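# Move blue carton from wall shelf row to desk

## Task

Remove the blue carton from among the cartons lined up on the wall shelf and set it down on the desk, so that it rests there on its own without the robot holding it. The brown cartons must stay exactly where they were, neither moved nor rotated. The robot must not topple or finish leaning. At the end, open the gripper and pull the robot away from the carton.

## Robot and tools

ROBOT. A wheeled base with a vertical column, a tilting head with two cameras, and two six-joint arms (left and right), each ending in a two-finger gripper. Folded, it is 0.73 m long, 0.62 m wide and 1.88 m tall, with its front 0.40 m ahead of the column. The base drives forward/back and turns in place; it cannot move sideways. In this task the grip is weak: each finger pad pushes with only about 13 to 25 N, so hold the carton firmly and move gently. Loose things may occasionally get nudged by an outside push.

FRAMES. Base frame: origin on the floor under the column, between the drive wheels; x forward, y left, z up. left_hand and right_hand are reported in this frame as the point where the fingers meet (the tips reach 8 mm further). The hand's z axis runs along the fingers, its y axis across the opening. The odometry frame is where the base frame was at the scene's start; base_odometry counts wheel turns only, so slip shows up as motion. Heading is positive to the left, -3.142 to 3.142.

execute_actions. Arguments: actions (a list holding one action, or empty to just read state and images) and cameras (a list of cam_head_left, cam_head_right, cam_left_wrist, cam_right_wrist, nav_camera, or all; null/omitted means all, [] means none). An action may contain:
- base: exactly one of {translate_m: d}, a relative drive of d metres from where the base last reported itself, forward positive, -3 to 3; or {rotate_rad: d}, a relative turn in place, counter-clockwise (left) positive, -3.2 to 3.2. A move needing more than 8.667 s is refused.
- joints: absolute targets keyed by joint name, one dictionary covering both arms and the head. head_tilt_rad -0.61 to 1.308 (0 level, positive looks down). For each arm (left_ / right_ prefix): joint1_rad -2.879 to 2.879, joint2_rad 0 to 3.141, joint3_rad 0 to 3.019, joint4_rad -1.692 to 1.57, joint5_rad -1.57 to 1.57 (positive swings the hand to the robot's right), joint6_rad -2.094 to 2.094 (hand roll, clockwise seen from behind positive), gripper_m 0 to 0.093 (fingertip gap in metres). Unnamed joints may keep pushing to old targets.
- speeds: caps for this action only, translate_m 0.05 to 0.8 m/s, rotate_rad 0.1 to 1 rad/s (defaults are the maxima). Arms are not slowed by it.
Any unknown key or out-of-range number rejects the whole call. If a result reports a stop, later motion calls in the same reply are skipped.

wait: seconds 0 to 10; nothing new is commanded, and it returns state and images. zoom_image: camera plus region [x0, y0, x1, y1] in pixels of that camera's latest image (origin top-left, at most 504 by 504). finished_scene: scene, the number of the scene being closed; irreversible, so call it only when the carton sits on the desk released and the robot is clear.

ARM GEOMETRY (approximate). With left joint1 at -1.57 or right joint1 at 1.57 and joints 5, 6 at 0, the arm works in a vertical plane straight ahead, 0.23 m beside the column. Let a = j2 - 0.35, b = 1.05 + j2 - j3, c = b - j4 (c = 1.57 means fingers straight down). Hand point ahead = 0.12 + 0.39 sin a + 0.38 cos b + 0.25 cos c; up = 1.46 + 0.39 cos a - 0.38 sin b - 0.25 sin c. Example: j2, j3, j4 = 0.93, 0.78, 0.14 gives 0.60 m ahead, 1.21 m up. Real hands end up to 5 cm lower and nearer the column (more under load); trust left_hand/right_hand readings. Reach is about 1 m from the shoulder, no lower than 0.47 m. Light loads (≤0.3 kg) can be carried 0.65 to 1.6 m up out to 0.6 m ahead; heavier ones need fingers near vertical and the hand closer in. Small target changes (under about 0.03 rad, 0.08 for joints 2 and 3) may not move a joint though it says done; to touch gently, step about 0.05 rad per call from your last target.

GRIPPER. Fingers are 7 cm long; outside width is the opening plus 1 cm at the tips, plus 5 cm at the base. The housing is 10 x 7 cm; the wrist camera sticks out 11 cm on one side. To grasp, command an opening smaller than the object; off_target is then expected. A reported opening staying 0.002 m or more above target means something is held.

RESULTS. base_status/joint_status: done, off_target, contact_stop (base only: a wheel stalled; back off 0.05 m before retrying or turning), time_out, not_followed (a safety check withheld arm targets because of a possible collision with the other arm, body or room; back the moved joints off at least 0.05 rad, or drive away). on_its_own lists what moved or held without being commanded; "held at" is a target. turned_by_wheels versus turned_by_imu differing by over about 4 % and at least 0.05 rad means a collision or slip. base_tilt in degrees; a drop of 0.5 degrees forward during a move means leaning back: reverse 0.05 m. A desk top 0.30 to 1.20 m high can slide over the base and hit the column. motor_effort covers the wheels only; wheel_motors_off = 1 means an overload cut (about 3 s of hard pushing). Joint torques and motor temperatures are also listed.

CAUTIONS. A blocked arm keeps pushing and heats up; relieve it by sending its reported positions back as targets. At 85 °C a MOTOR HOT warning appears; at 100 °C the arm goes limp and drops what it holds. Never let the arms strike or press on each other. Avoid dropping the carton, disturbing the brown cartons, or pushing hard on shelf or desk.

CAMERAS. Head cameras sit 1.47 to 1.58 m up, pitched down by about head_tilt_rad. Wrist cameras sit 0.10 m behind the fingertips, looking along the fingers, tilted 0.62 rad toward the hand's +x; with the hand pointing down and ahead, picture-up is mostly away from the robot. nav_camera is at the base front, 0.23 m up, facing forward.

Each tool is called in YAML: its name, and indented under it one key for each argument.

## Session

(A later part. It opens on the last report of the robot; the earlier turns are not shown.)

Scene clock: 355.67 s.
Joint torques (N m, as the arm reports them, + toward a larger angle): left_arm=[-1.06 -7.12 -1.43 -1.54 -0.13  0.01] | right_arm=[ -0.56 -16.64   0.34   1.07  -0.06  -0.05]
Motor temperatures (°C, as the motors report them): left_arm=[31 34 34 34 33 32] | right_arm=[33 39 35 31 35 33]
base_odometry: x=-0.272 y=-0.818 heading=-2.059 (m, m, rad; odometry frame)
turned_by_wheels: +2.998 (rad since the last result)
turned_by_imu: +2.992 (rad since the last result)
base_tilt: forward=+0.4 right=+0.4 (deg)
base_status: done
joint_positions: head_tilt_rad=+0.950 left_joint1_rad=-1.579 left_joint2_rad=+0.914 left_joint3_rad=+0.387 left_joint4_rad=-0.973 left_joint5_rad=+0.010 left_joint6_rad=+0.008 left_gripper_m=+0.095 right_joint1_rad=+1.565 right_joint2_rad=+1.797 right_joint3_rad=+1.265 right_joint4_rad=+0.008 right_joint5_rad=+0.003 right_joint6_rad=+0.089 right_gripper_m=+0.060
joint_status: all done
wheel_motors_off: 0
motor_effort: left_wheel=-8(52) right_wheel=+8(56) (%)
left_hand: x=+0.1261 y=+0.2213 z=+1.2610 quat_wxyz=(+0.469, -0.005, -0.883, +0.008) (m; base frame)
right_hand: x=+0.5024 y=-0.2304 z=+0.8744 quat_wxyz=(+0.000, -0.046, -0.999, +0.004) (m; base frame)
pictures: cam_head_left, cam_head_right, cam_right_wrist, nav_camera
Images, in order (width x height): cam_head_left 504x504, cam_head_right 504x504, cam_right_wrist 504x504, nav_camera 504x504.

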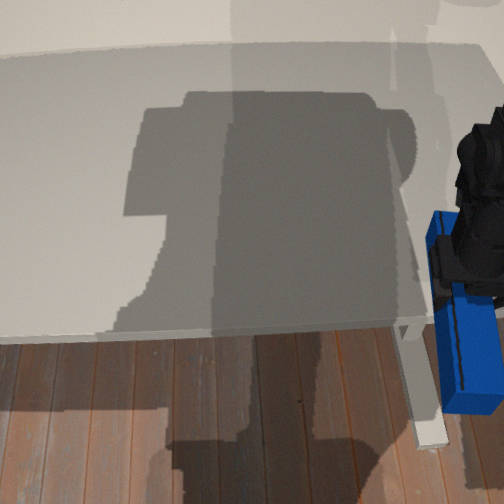

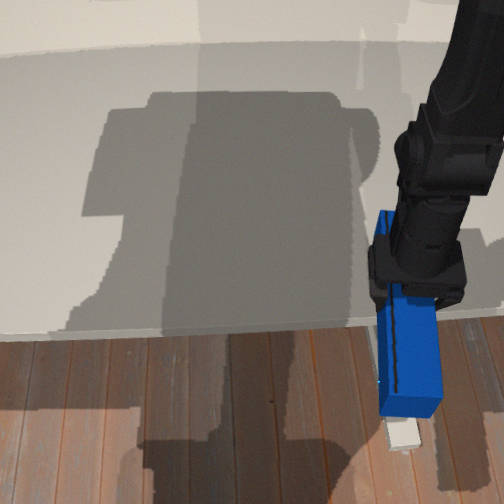

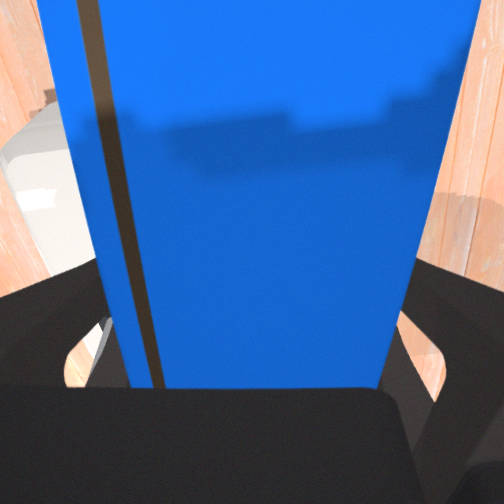

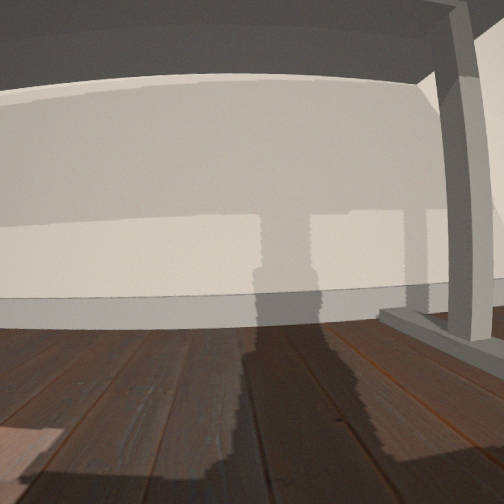

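execute_actions:
  actions:
    - {"base": {"translate_m": 0.31}, "joints": {"right_joint2_rad": 1.99, "right_joint3_rad": 1.46, "head_tilt_rad": 1.0}}
  cameras: ["cam_head_left", "cam_head_right", "cam_right_wrist"]

Scene clock: 374.30 s.
Joint torques (N m, as the arm reports them, + toward a larger angle): left_arm=[-1.38 -7.27 -1.52 -1.49 -0.09  0.06] | right_arm=[ -0.37 -17.39   0.19   1.07  -0.06  -0.05]
Motor temperatures (°C, as the motors report them): left_arm=[31 34 34 34 33 32] | right_arm=[33 39 35 31 35 33]
base_odometry: x=-0.417 y=-1.092 heading=-2.058 (m, m, rad; odometry frame)
turned_by_wheels: +0.001 (rad since the last result)
turned_by_imu: +0.002 (rad since the last result)
base_tilt: forward=+0.4 right=+0.4 (deg)
base_status: done
joint_positions: head_tilt_rad=+1.000 left_joint1_rad=-1.579 left_joint2_rad=+0.914 left_joint3_rad=+0.390 left_joint4_rad=-0.973 left_joint5_rad=+0.010 left_joint6_rad=+0.008 left_gripper_m=+0.095 right_joint1_rad=+1.565 right_joint2_rad=+1.998 right_joint3_rad=+1.462 right_joint4_rad=+0.008 right_joint5_rad=+0.003 right_joint6_rad=+0.089 right_gripper_m=+0.060
joint_status: all done
wheel_motors_off: 0
motor_effort: left_wheel=+1(47) right_wheel=-1(64) (%)
left_hand: x=+0.1275 y=+0.2213 z=+1.2605 quat_wxyz=(+0.467, -0.005, -0.884, +0.008) (m; base frame)
right_hand: x=+0.5010 y=-0.2309 z=+0.7971 quat_wxyz=(+0.002, -0.046, -0.999, +0.004) (m; base frame)
pictures: cam_head_left, cam_head_right, cam_right_wrist
Images, in order (width x height): cam_head_left 504x504, cam_head_right 504x504, cam_right_wrist 504x504.

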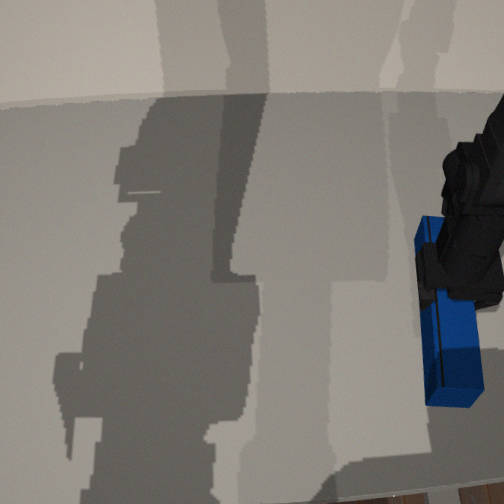

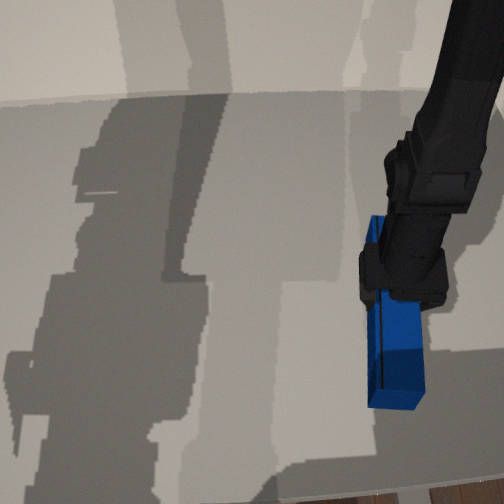

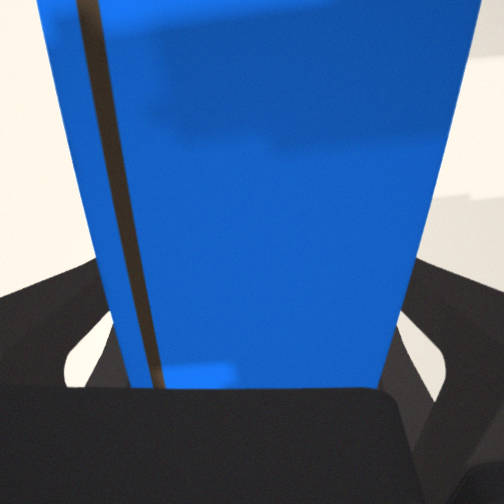

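zoom_image:
  camera: "cam_head_right"
  region: [340, 365, 440, 465]

zoom_image:
  camera: "cam_head_left"
  region: [394, 365, 494, 465]

Region (340, 365, 440, 465) of cam_head_right's 504x504 image, scaled by 5.040, with more detail than that image has.

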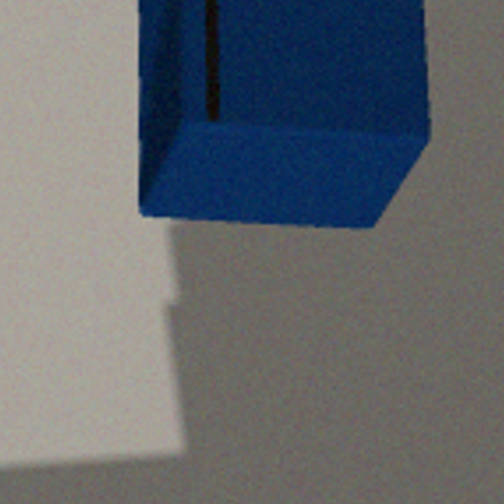

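Region (394, 365, 494, 465) of cam_head_left's 504x504 image, scaled by 5.040, with more detail than that image has.

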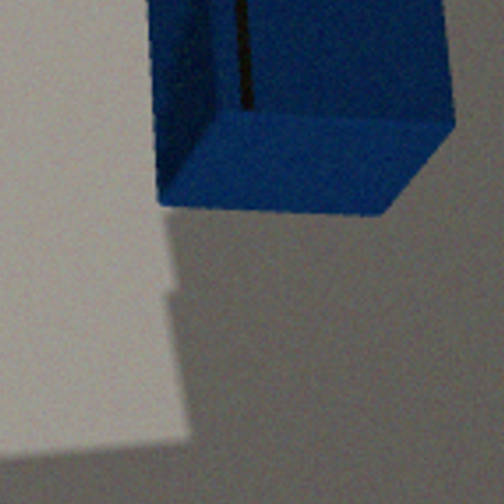

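execute_actions:
  actions:
    - {"joints": {"right_joint2_rad": 2.11, "right_joint3_rad": 1.58}}
  cameras: ["cam_head_left", "cam_head_right"]

zoom_image:
  camera: "cam_head_right"
  region: [340, 365, 440, 465]

zoom_image:
  camera: "cam_head_left"
  region: [394, 365, 494, 465]

Scene clock: 395.40 s.
Joint torques (N m, as the arm reports them, + toward a larger angle): left_arm=[-0.67 -7.19 -1.58 -1.46 -0.14  0.05] | right_arm=[ -0.52 -16.1    0.21   1.03  -0.06  -0.06]
Motor temperatures (°C, as the motors report them): left_arm=[31 34 34 34 33 32] | right_arm=[33 40 35 31 35 33]
base_odometry: x=-0.417 y=-1.092 heading=-2.058 (m, m, rad; odometry frame)
turned_by_wheels: +0.000 (rad since the last result)
turned_by_imu: +0.001 (rad since the last result)
base_tilt: forward=+0.4 right=+0.4 (deg)
base_status: not commanded
joint_positions: head_tilt_rad=+1.000 left_joint1_rad=-1.579 left_joint2_rad=+0.914 left_joint3_rad=+0.390 left_joint4_rad=-0.973 left_joint5_rad=+0.010 left_joint6_rad=+0.008 left_gripper_m=+0.095 right_joint1_rad=+1.565 right_joint2_rad=+2.096 right_joint3_rad=+1.582 right_joint4_rad=+0.009 right_joint5_rad=+0.003 right_joint6_rad=+0.089 right_gripper_m=+0.060
joint_status: all done
wheel_motors_off: 0
motor_effort: left_wheel=+2(0) right_wheel=+0(2) (%)
left_hand: x=+0.1275 y=+0.2213 z=+1.2605 quat_wxyz=(+0.467, -0.005, -0.884, +0.008) (m; base frame)
right_hand: x=+0.5111 y=-0.2311 z=+0.7601 quat_wxyz=(-0.010, -0.046, -0.999, +0.004) (m; base frame)
pictures: cam_head_left, cam_head_right
Images, in order (width x height): cam_head_left 504x504, cam_head_right 504x504.

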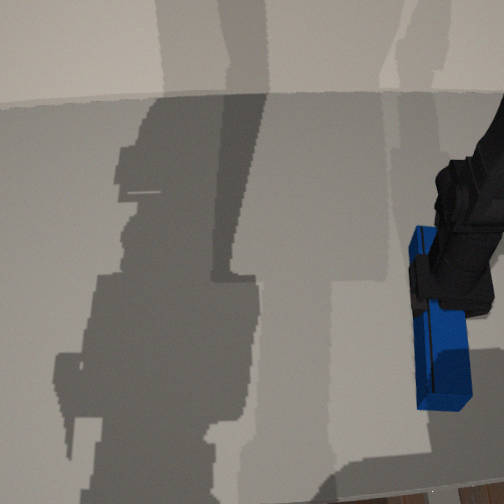

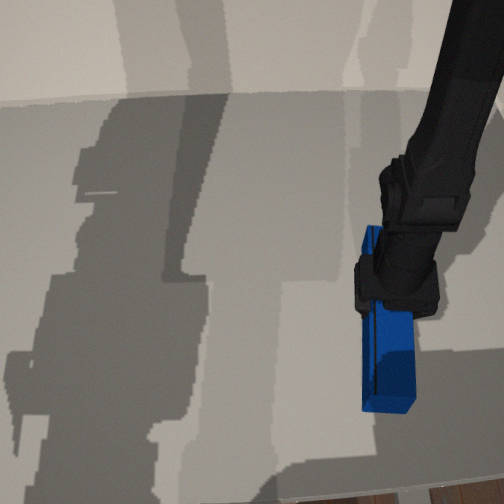

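Region (340, 365, 440, 465) of cam_head_right's 504x504 image, scaled by 5.040, with more detail than that image has.

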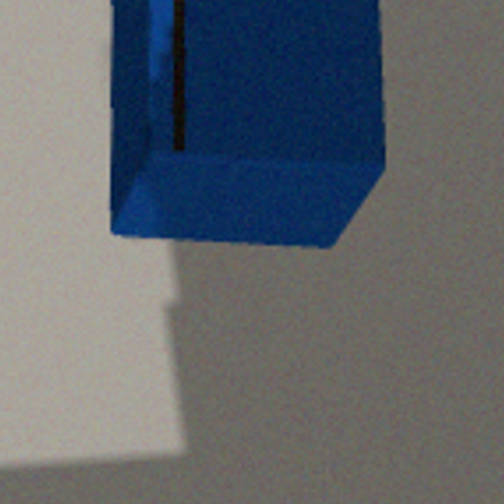

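Region (394, 365, 494, 465) of cam_head_left's 504x504 image, scaled by 5.040, with more detail than that image has.

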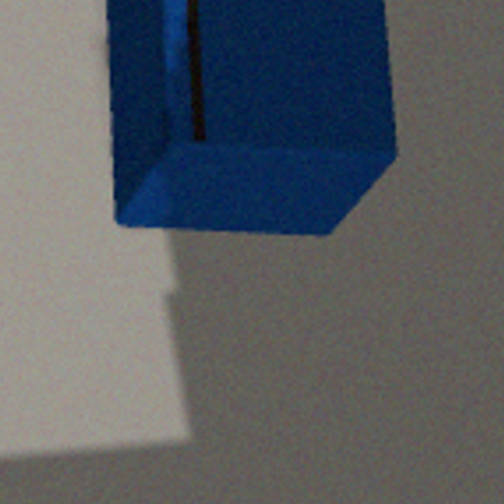

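execute_actions:
  actions:
    - {"joints": {"right_joint2_rad": 2.165, "right_joint3_rad": 1.615}}
  cameras: ["cam_head_left", "cam_head_right", "cam_right_wrist"]

Scene clock: 410.27 s.
Joint torques (N m, as the arm reports them, + toward a larger angle): left_arm=[-1.34 -7.5  -1.59 -1.39 -0.09  0.06] | right_arm=[ -0.51 -15.09   0.28   1.03  -0.05  -0.06]
Motor temperatures (°C, as the motors report them): left_arm=[31 34 34 34 33 32] | right_arm=[33 39 35 31 35 33]
base_odometry: x=-0.417 y=-1.092 heading=-2.058 (m, m, rad; odometry frame)
turned_by_wheels: +0.000 (rad since the last result)
turned_by_imu: +0.001 (rad since the last result)
base_tilt: forward=+0.4 right=+0.4 (deg)
base_status: not commanded
joint_positions: head_tilt_rad=+1.000 left_joint1_rad=-1.579 left_joint2_rad=+0.914 left_joint3_rad=+0.390 left_joint4_rad=-0.973 left_joint5_rad=+0.010 left_joint6_rad=+0.008 left_gripper_m=+0.095 right_joint1_rad=+1.565 right_joint2_rad=+2.142 right_joint3_rad=+1.616 right_joint4_rad=+0.009 right_joint5_rad=+0.003 right_joint6_rad=+0.089 right_gripper_m=+0.060
joint_status: all done
wheel_motors_off: 0
motor_effort: left_wheel=+0(2) right_wheel=-2(2) (%)
left_hand: x=+0.1275 y=+0.2213 z=+1.2605 quat_wxyz=(+0.467, -0.005, -0.884, +0.008) (m; base frame)
right_hand: x=+0.4998 y=-0.2311 z=+0.7426 quat_wxyz=(-0.004, -0.046, -0.999, +0.004) (m; base frame)
pictures: cam_head_left, cam_head_right, cam_right_wrist
Images, in order (width x height): cam_head_left 504x504, cam_head_right 504x504, cam_right_wrist 504x504.

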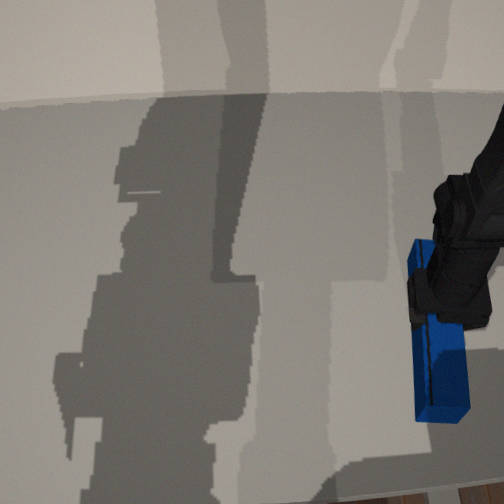

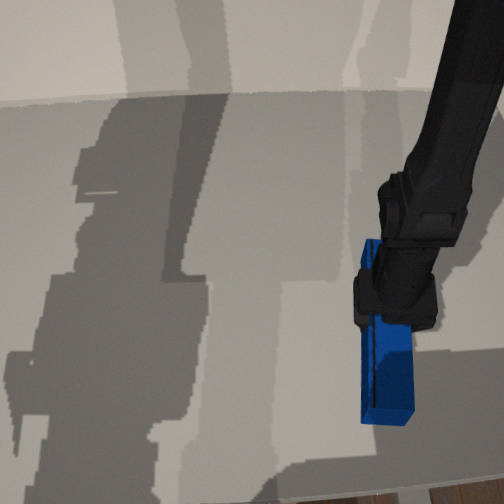

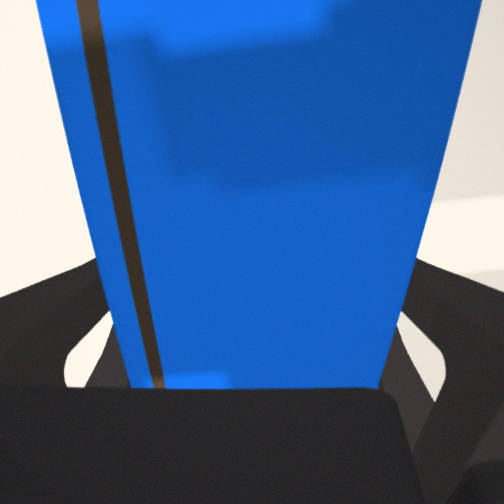

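zoom_image:
  camera: "cam_head_right"
  region: [340, 385, 420, 465]

zoom_image:
  camera: "cam_head_left"
  region: [394, 385, 474, 465]

Region (340, 385, 420, 465) of cam_head_right's 504x504 image, scaled by 6.300, with more detail than that image has.

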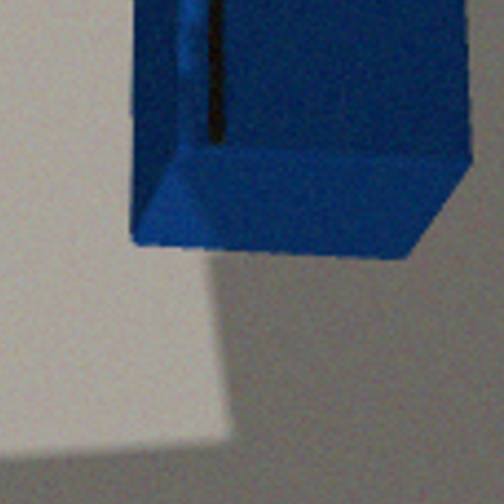

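Region (394, 385, 474, 465) of cam_head_left's 504x504 image, scaled by 6.300, with more detail than that image has.

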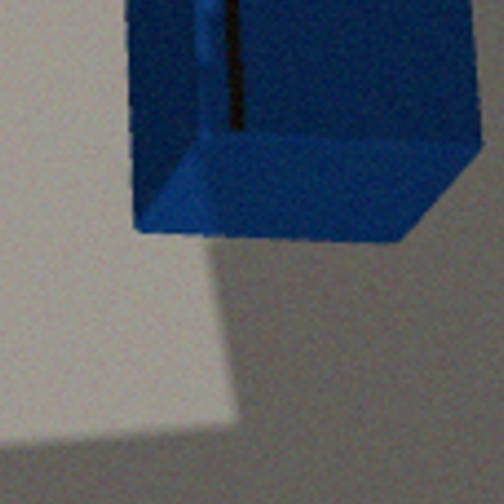

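execute_actions:
  actions:
    - {"joints": {"right_joint2_rad": 2.15, "right_joint3_rad": 1.616, "right_gripper_m": 0.093}}
  cameras: ["cam_right_wrist"]

execute_actions:
  actions:
    - {"joints": {"right_joint2_rad": 1.85, "right_joint3_rad": 1.32}}
  cameras: ["cam_head_right", "cam_right_wrist"]

Scene clock: 428.50 s.
Joint torques (N m, as the arm reports them, + toward a larger angle): left_arm=[-0.88 -7.38 -1.64 -1.45 -0.09  0.06] | right_arm=[ -0.5  -16.04   0.41   1.08  -0.06  -0.05]
Motor temperatures (°C, as the motors report them): left_arm=[31 34 34 34 33 32] | right_arm=[33 39 35 31 35 33]
base_odometry: x=-0.417 y=-1.092 heading=-2.058 (m, m, rad; odometry frame)
turned_by_wheels: +0.000 (rad since the last result)
turned_by_imu: +0.001 (rad since the last result)
base_tilt: forward=+0.5 right=+0.4 (deg)
base_status: not commanded
joint_positions: head_tilt_rad=+1.000 left_joint1_rad=-1.579 left_joint2_rad=+0.914 left_joint3_rad=+0.390 left_joint4_rad=-0.973 left_joint5_rad=+0.010 left_joint6_rad=+0.008 left_gripper_m=+0.095 right_joint1_rad=+1.565 right_joint2_rad=+2.142 right_joint3_rad=+1.616 right_joint4_rad=+0.009 right_joint5_rad=+0.003 right_joint6_rad=+0.089 right_gripper_m=+0.093
joint_status: all done
wheel_motors_off: 0
motor_effort: left_wheel=+2(1) right_wheel=-1(1) (%)
left_hand: x=+0.1275 y=+0.2213 z=+1.2605 quat_wxyz=(+0.467, -0.005, -0.884, +0.008) (m; base frame)
right_hand: x=+0.4998 y=-0.2311 z=+0.7426 quat_wxyz=(-0.004, -0.046, -0.999, +0.004) (m; base frame)
pictures: cam_right_wrist
Images, in order (width x height): cam_right_wrist 504x504.

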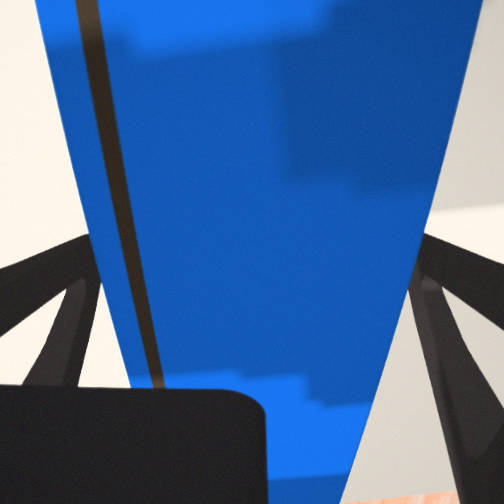

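Scene clock: 429.63 s.
Joint torques (N m, as the arm reports them, + toward a larger angle): left_arm=[-1.06 -7.19 -1.53 -1.33 -0.12  0.07] | right_arm=[ -0.48 -15.77   0.15   1.06  -0.05  -0.06]
Motor temperatures (°C, as the motors report them): left_arm=[31 34 34 34 33 32] | right_arm=[33 39 35 31 35 33]
base_odometry: x=-0.417 y=-1.092 heading=-2.058 (m, m, rad; odometry frame)
turned_by_wheels: +0.000 (rad since the last result)
turned_by_imu: +0.000 (rad since the last result)
base_tilt: forward=+0.4 right=+0.4 (deg)
base_status: not commanded
joint_positions: head_tilt_rad=+1.000 left_joint1_rad=-1.579 left_joint2_rad=+0.914 left_joint3_rad=+0.390 left_joint4_rad=-0.973 left_joint5_rad=+0.010 left_joint6_rad=+0.008 left_gripper_m=+0.095 right_joint1_rad=+1.565 right_joint2_rad=+1.833 right_joint3_rad=+1.324 right_joint4_rad=+0.009 right_joint5_rad=+0.003 right_joint6_rad=+0.089 right_gripper_m=+0.093
joint_status: all done
wheel_motors_off: 0
motor_effort: left_wheel=+2(2) right_wheel=-1(2) (%)
left_hand: x=+0.1275 y=+0.2213 z=+1.2605 quat_wxyz=(+0.467, -0.005, -0.884, +0.008) (m; base frame)
right_hand: x=+0.5187 y=-0.2306 z=+0.8607 quat_wxyz=(-0.012, -0.046, -0.999, +0.004) (m; base frame)
pictures: cam_head_right, cam_right_wrist
Images, in order (width x height): cam_head_right 504x504, cam_right_wrist 504x504.

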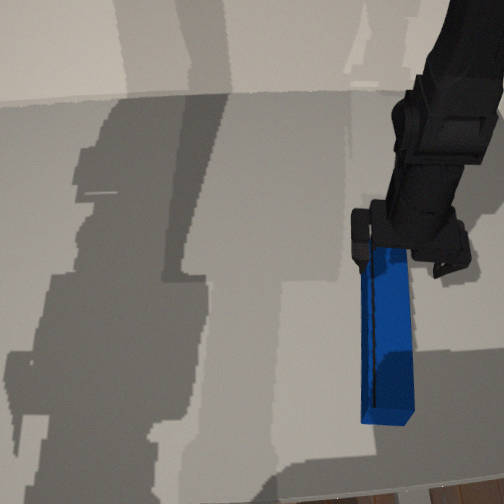

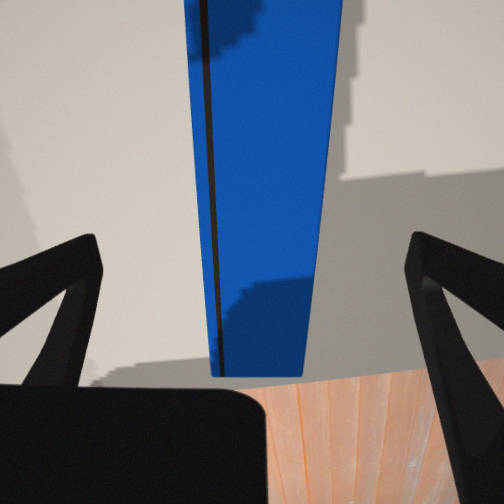

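execute_actions:
  actions: []

Scene clock: 442.80 s.
Joint torques (N m, as the arm reports them, + toward a larger angle): left_arm=[-1.09 -7.15 -1.77 -1.45 -0.12  0.04] | right_arm=[ -0.44 -15.86   0.24   1.07  -0.05  -0.06]
Motor temperatures (°C, as the motors report them): left_arm=[31 34 34 34 33 32] | right_arm=[33 39 35 31 35 33]
base_odometry: x=-0.417 y=-1.092 heading=-2.058 (m, m, rad; odometry frame)
turned_by_wheels: +0.000 (rad since the last result)
turned_by_imu: +0.000 (rad since the last result)
base_tilt: forward=+0.4 right=+0.4 (deg)
base_status: not commanded
joint_positions: head_tilt_rad=+1.000 left_joint1_rad=-1.579 left_joint2_rad=+0.914 left_joint3_rad=+0.390 left_joint4_rad=-0.973 left_joint5_rad=+0.010 left_joint6_rad=+0.008 left_gripper_m=+0.095 right_joint1_rad=+1.565 right_joint2_rad=+1.833 right_joint3_rad=+1.324 right_joint4_rad=+0.009 right_joint5_rad=+0.003 right_joint6_rad=+0.089 right_gripper_m=+0.093
joint_status: all done
wheel_motors_off: 0
motor_effort: left_wheel=+3(2) right_wheel=-1(2) (%)
left_hand: x=+0.1275 y=+0.2213 z=+1.2605 quat_wxyz=(+0.467, -0.005, -0.884, +0.008) (m; base frame)
right_hand: x=+0.5187 y=-0.2306 z=+0.8607 quat_wxyz=(-0.012, -0.046, -0.999, +0.004) (m; base frame)
pictures: cam_head_left, cam_head_right, cam_left_wrist, cam_right_wrist, nav_camera
Images, in order (width x height): cam_head_left 504x504, cam_head_right 504x504, cam_left_wrist 504x504, cam_right_wrist 504x504, nav_camera 504x504.

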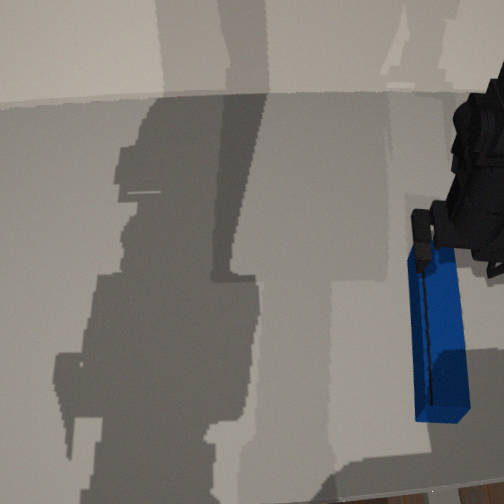

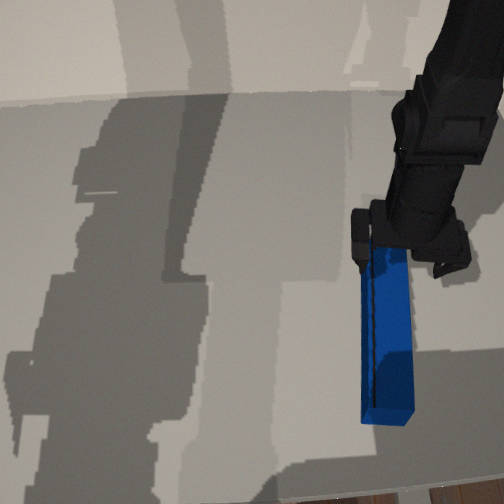

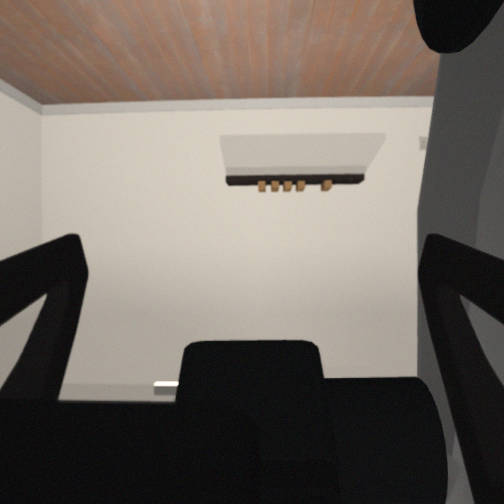

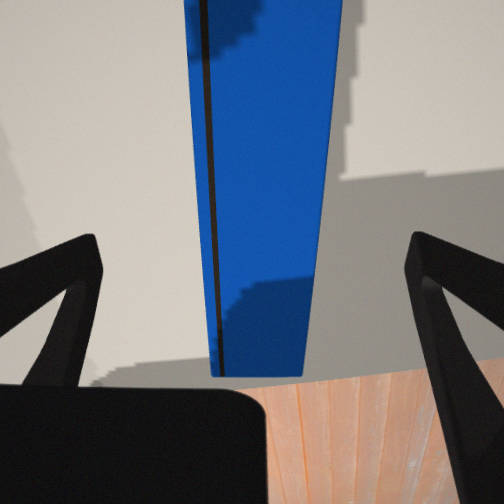

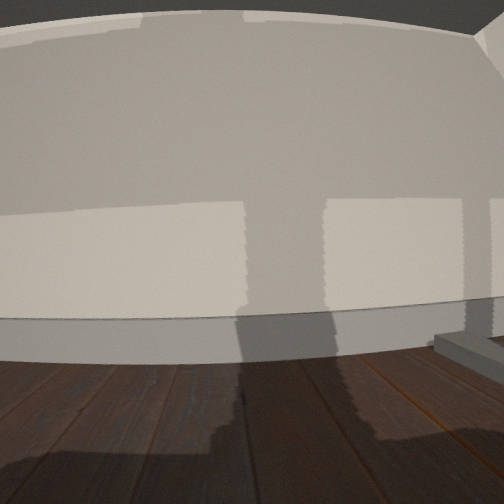

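execute_actions:
  actions:
    - {"base": {"translate_m": -0.6}, "joints": {"right_joint2_rad": 0.873, "right_joint3_rad": 0.423, "right_joint4_rad": -0.97, "right_joint6_rad": 0.0, "head_tilt_rad": 0.7}}

Scene clock: 455.50 s.
Joint torques (N m, as the arm reports them, + toward a larger angle): left_arm=[-1.01 -7.44 -1.13 -1.39 -0.12  0.03] | right_arm=[-0.09 -8.6  -0.02 -0.98 -0.05 -0.1 ]
Motor temperatures (°C, as the motors report them): left_arm=[31 34 34 34 33 32] | right_arm=[33 39 35 31 35 33]
base_odometry: x=-0.136 y=-0.562 heading=-2.057 (m, m, rad; odometry frame)
turned_by_wheels: +0.001 (rad since the last result)
turned_by_imu: +0.001 (rad since the last result)
base_tilt: forward=+0.4 right=+0.4 (deg)
base_status: done
joint_positions: head_tilt_rad=+0.716 left_joint1_rad=-1.579 left_joint2_rad=+0.913 left_joint3_rad=+0.385 left_joint4_rad=-0.973 left_joint5_rad=+0.010 left_joint6_rad=+0.008 left_gripper_m=+0.095 right_joint1_rad=+1.565 right_joint2_rad=+0.882 right_joint3_rad=+0.417 right_joint4_rad=-0.963 right_joint5_rad=+0.003 right_joint6_rad=+0.008 right_gripper_m=+0.093
joint_status: all done
wheel_motors_off: 0
motor_effort: left_wheel=+2(64) right_wheel=-1(37) (%)
left_hand: x=+0.1253 y=+0.2213 z=+1.2614 quat_wxyz=(+0.469, -0.005, -0.883, +0.008) (m; base frame)
right_hand: x=+0.1498 y=-0.2273 z=+1.2538 quat_wxyz=(+0.437, -0.005, -0.900, +0.005) (m; base frame)
pictures: cam_head_left, cam_head_right, cam_left_wrist, cam_right_wrist, nav_camera
Images, in order (width x height): cam_head_left 504x504, cam_head_right 504x504, cam_left_wrist 504x504, cam_right_wrist 504x504, nav_camera 504x504.

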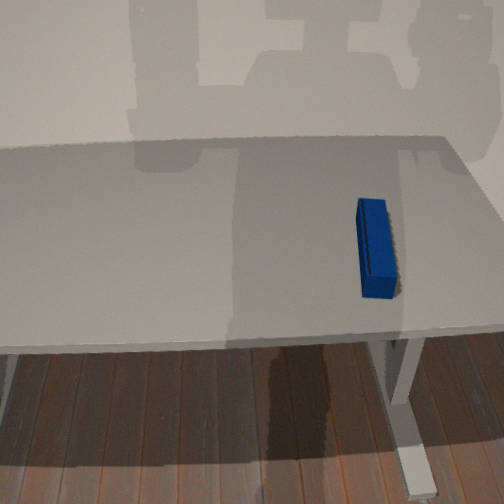

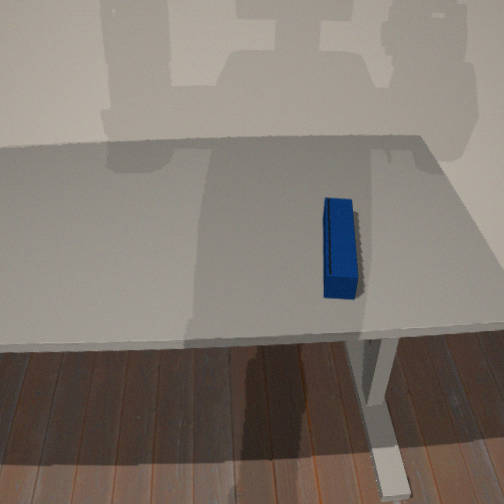

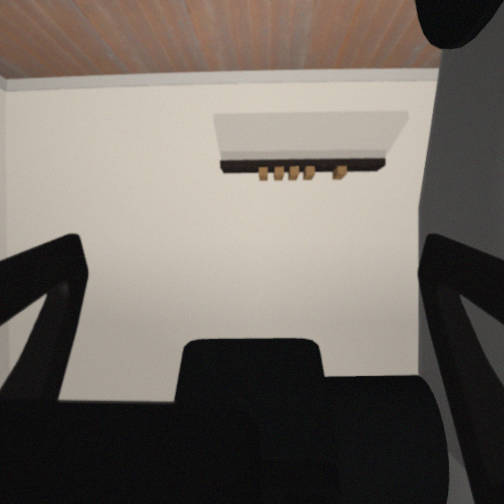

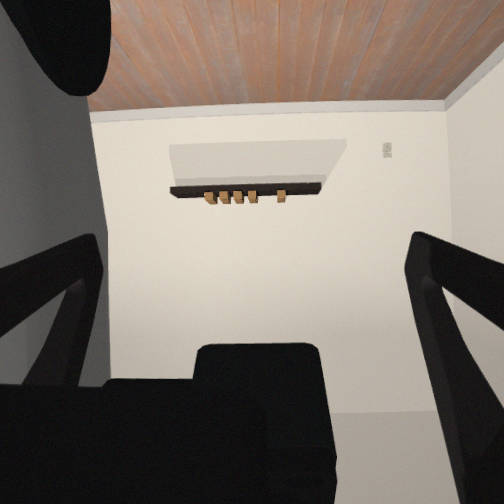

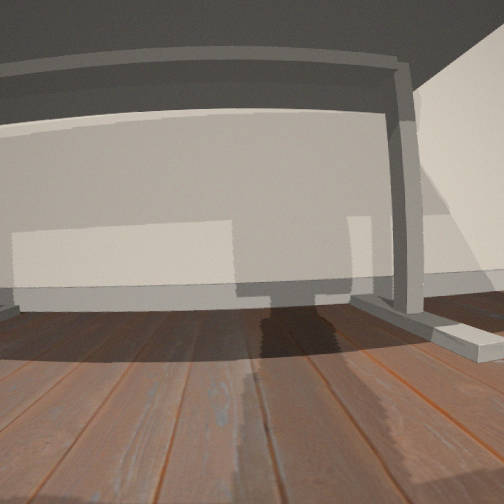

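zoom_image:
  camera: "cam_left_wrist"
  region: [240, 145, 370, 200]

zoom_image:
  camera: "cam_right_wrist"
  region: [185, 170, 305, 220]

Region (240, 145, 370, 200) of cam_left_wrist's 504x504 image, scaled by 3.877, with more detail than that image has; it fills the top 213 rows of this view, and the rest is white.

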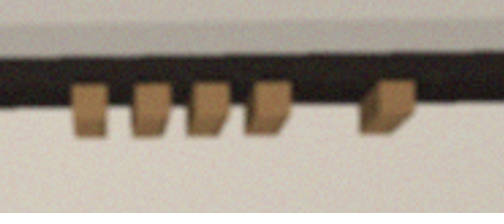

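Region (185, 170, 305, 220) of cam_right_wrist's 504x504 image, scaled by 4.200, with more detail than that image has; it fills the top 210 rows of this view, and the rest is white.

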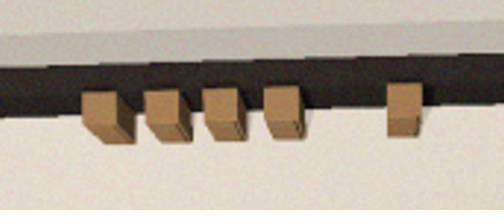

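The blue carton is on the desk and the robot has backed clear. The five brown cartons are still evenly spaced and aligned on the shelf, so I'm ending the scene.

finished_scene:
  scene: 2

The scene is finished: the task was done.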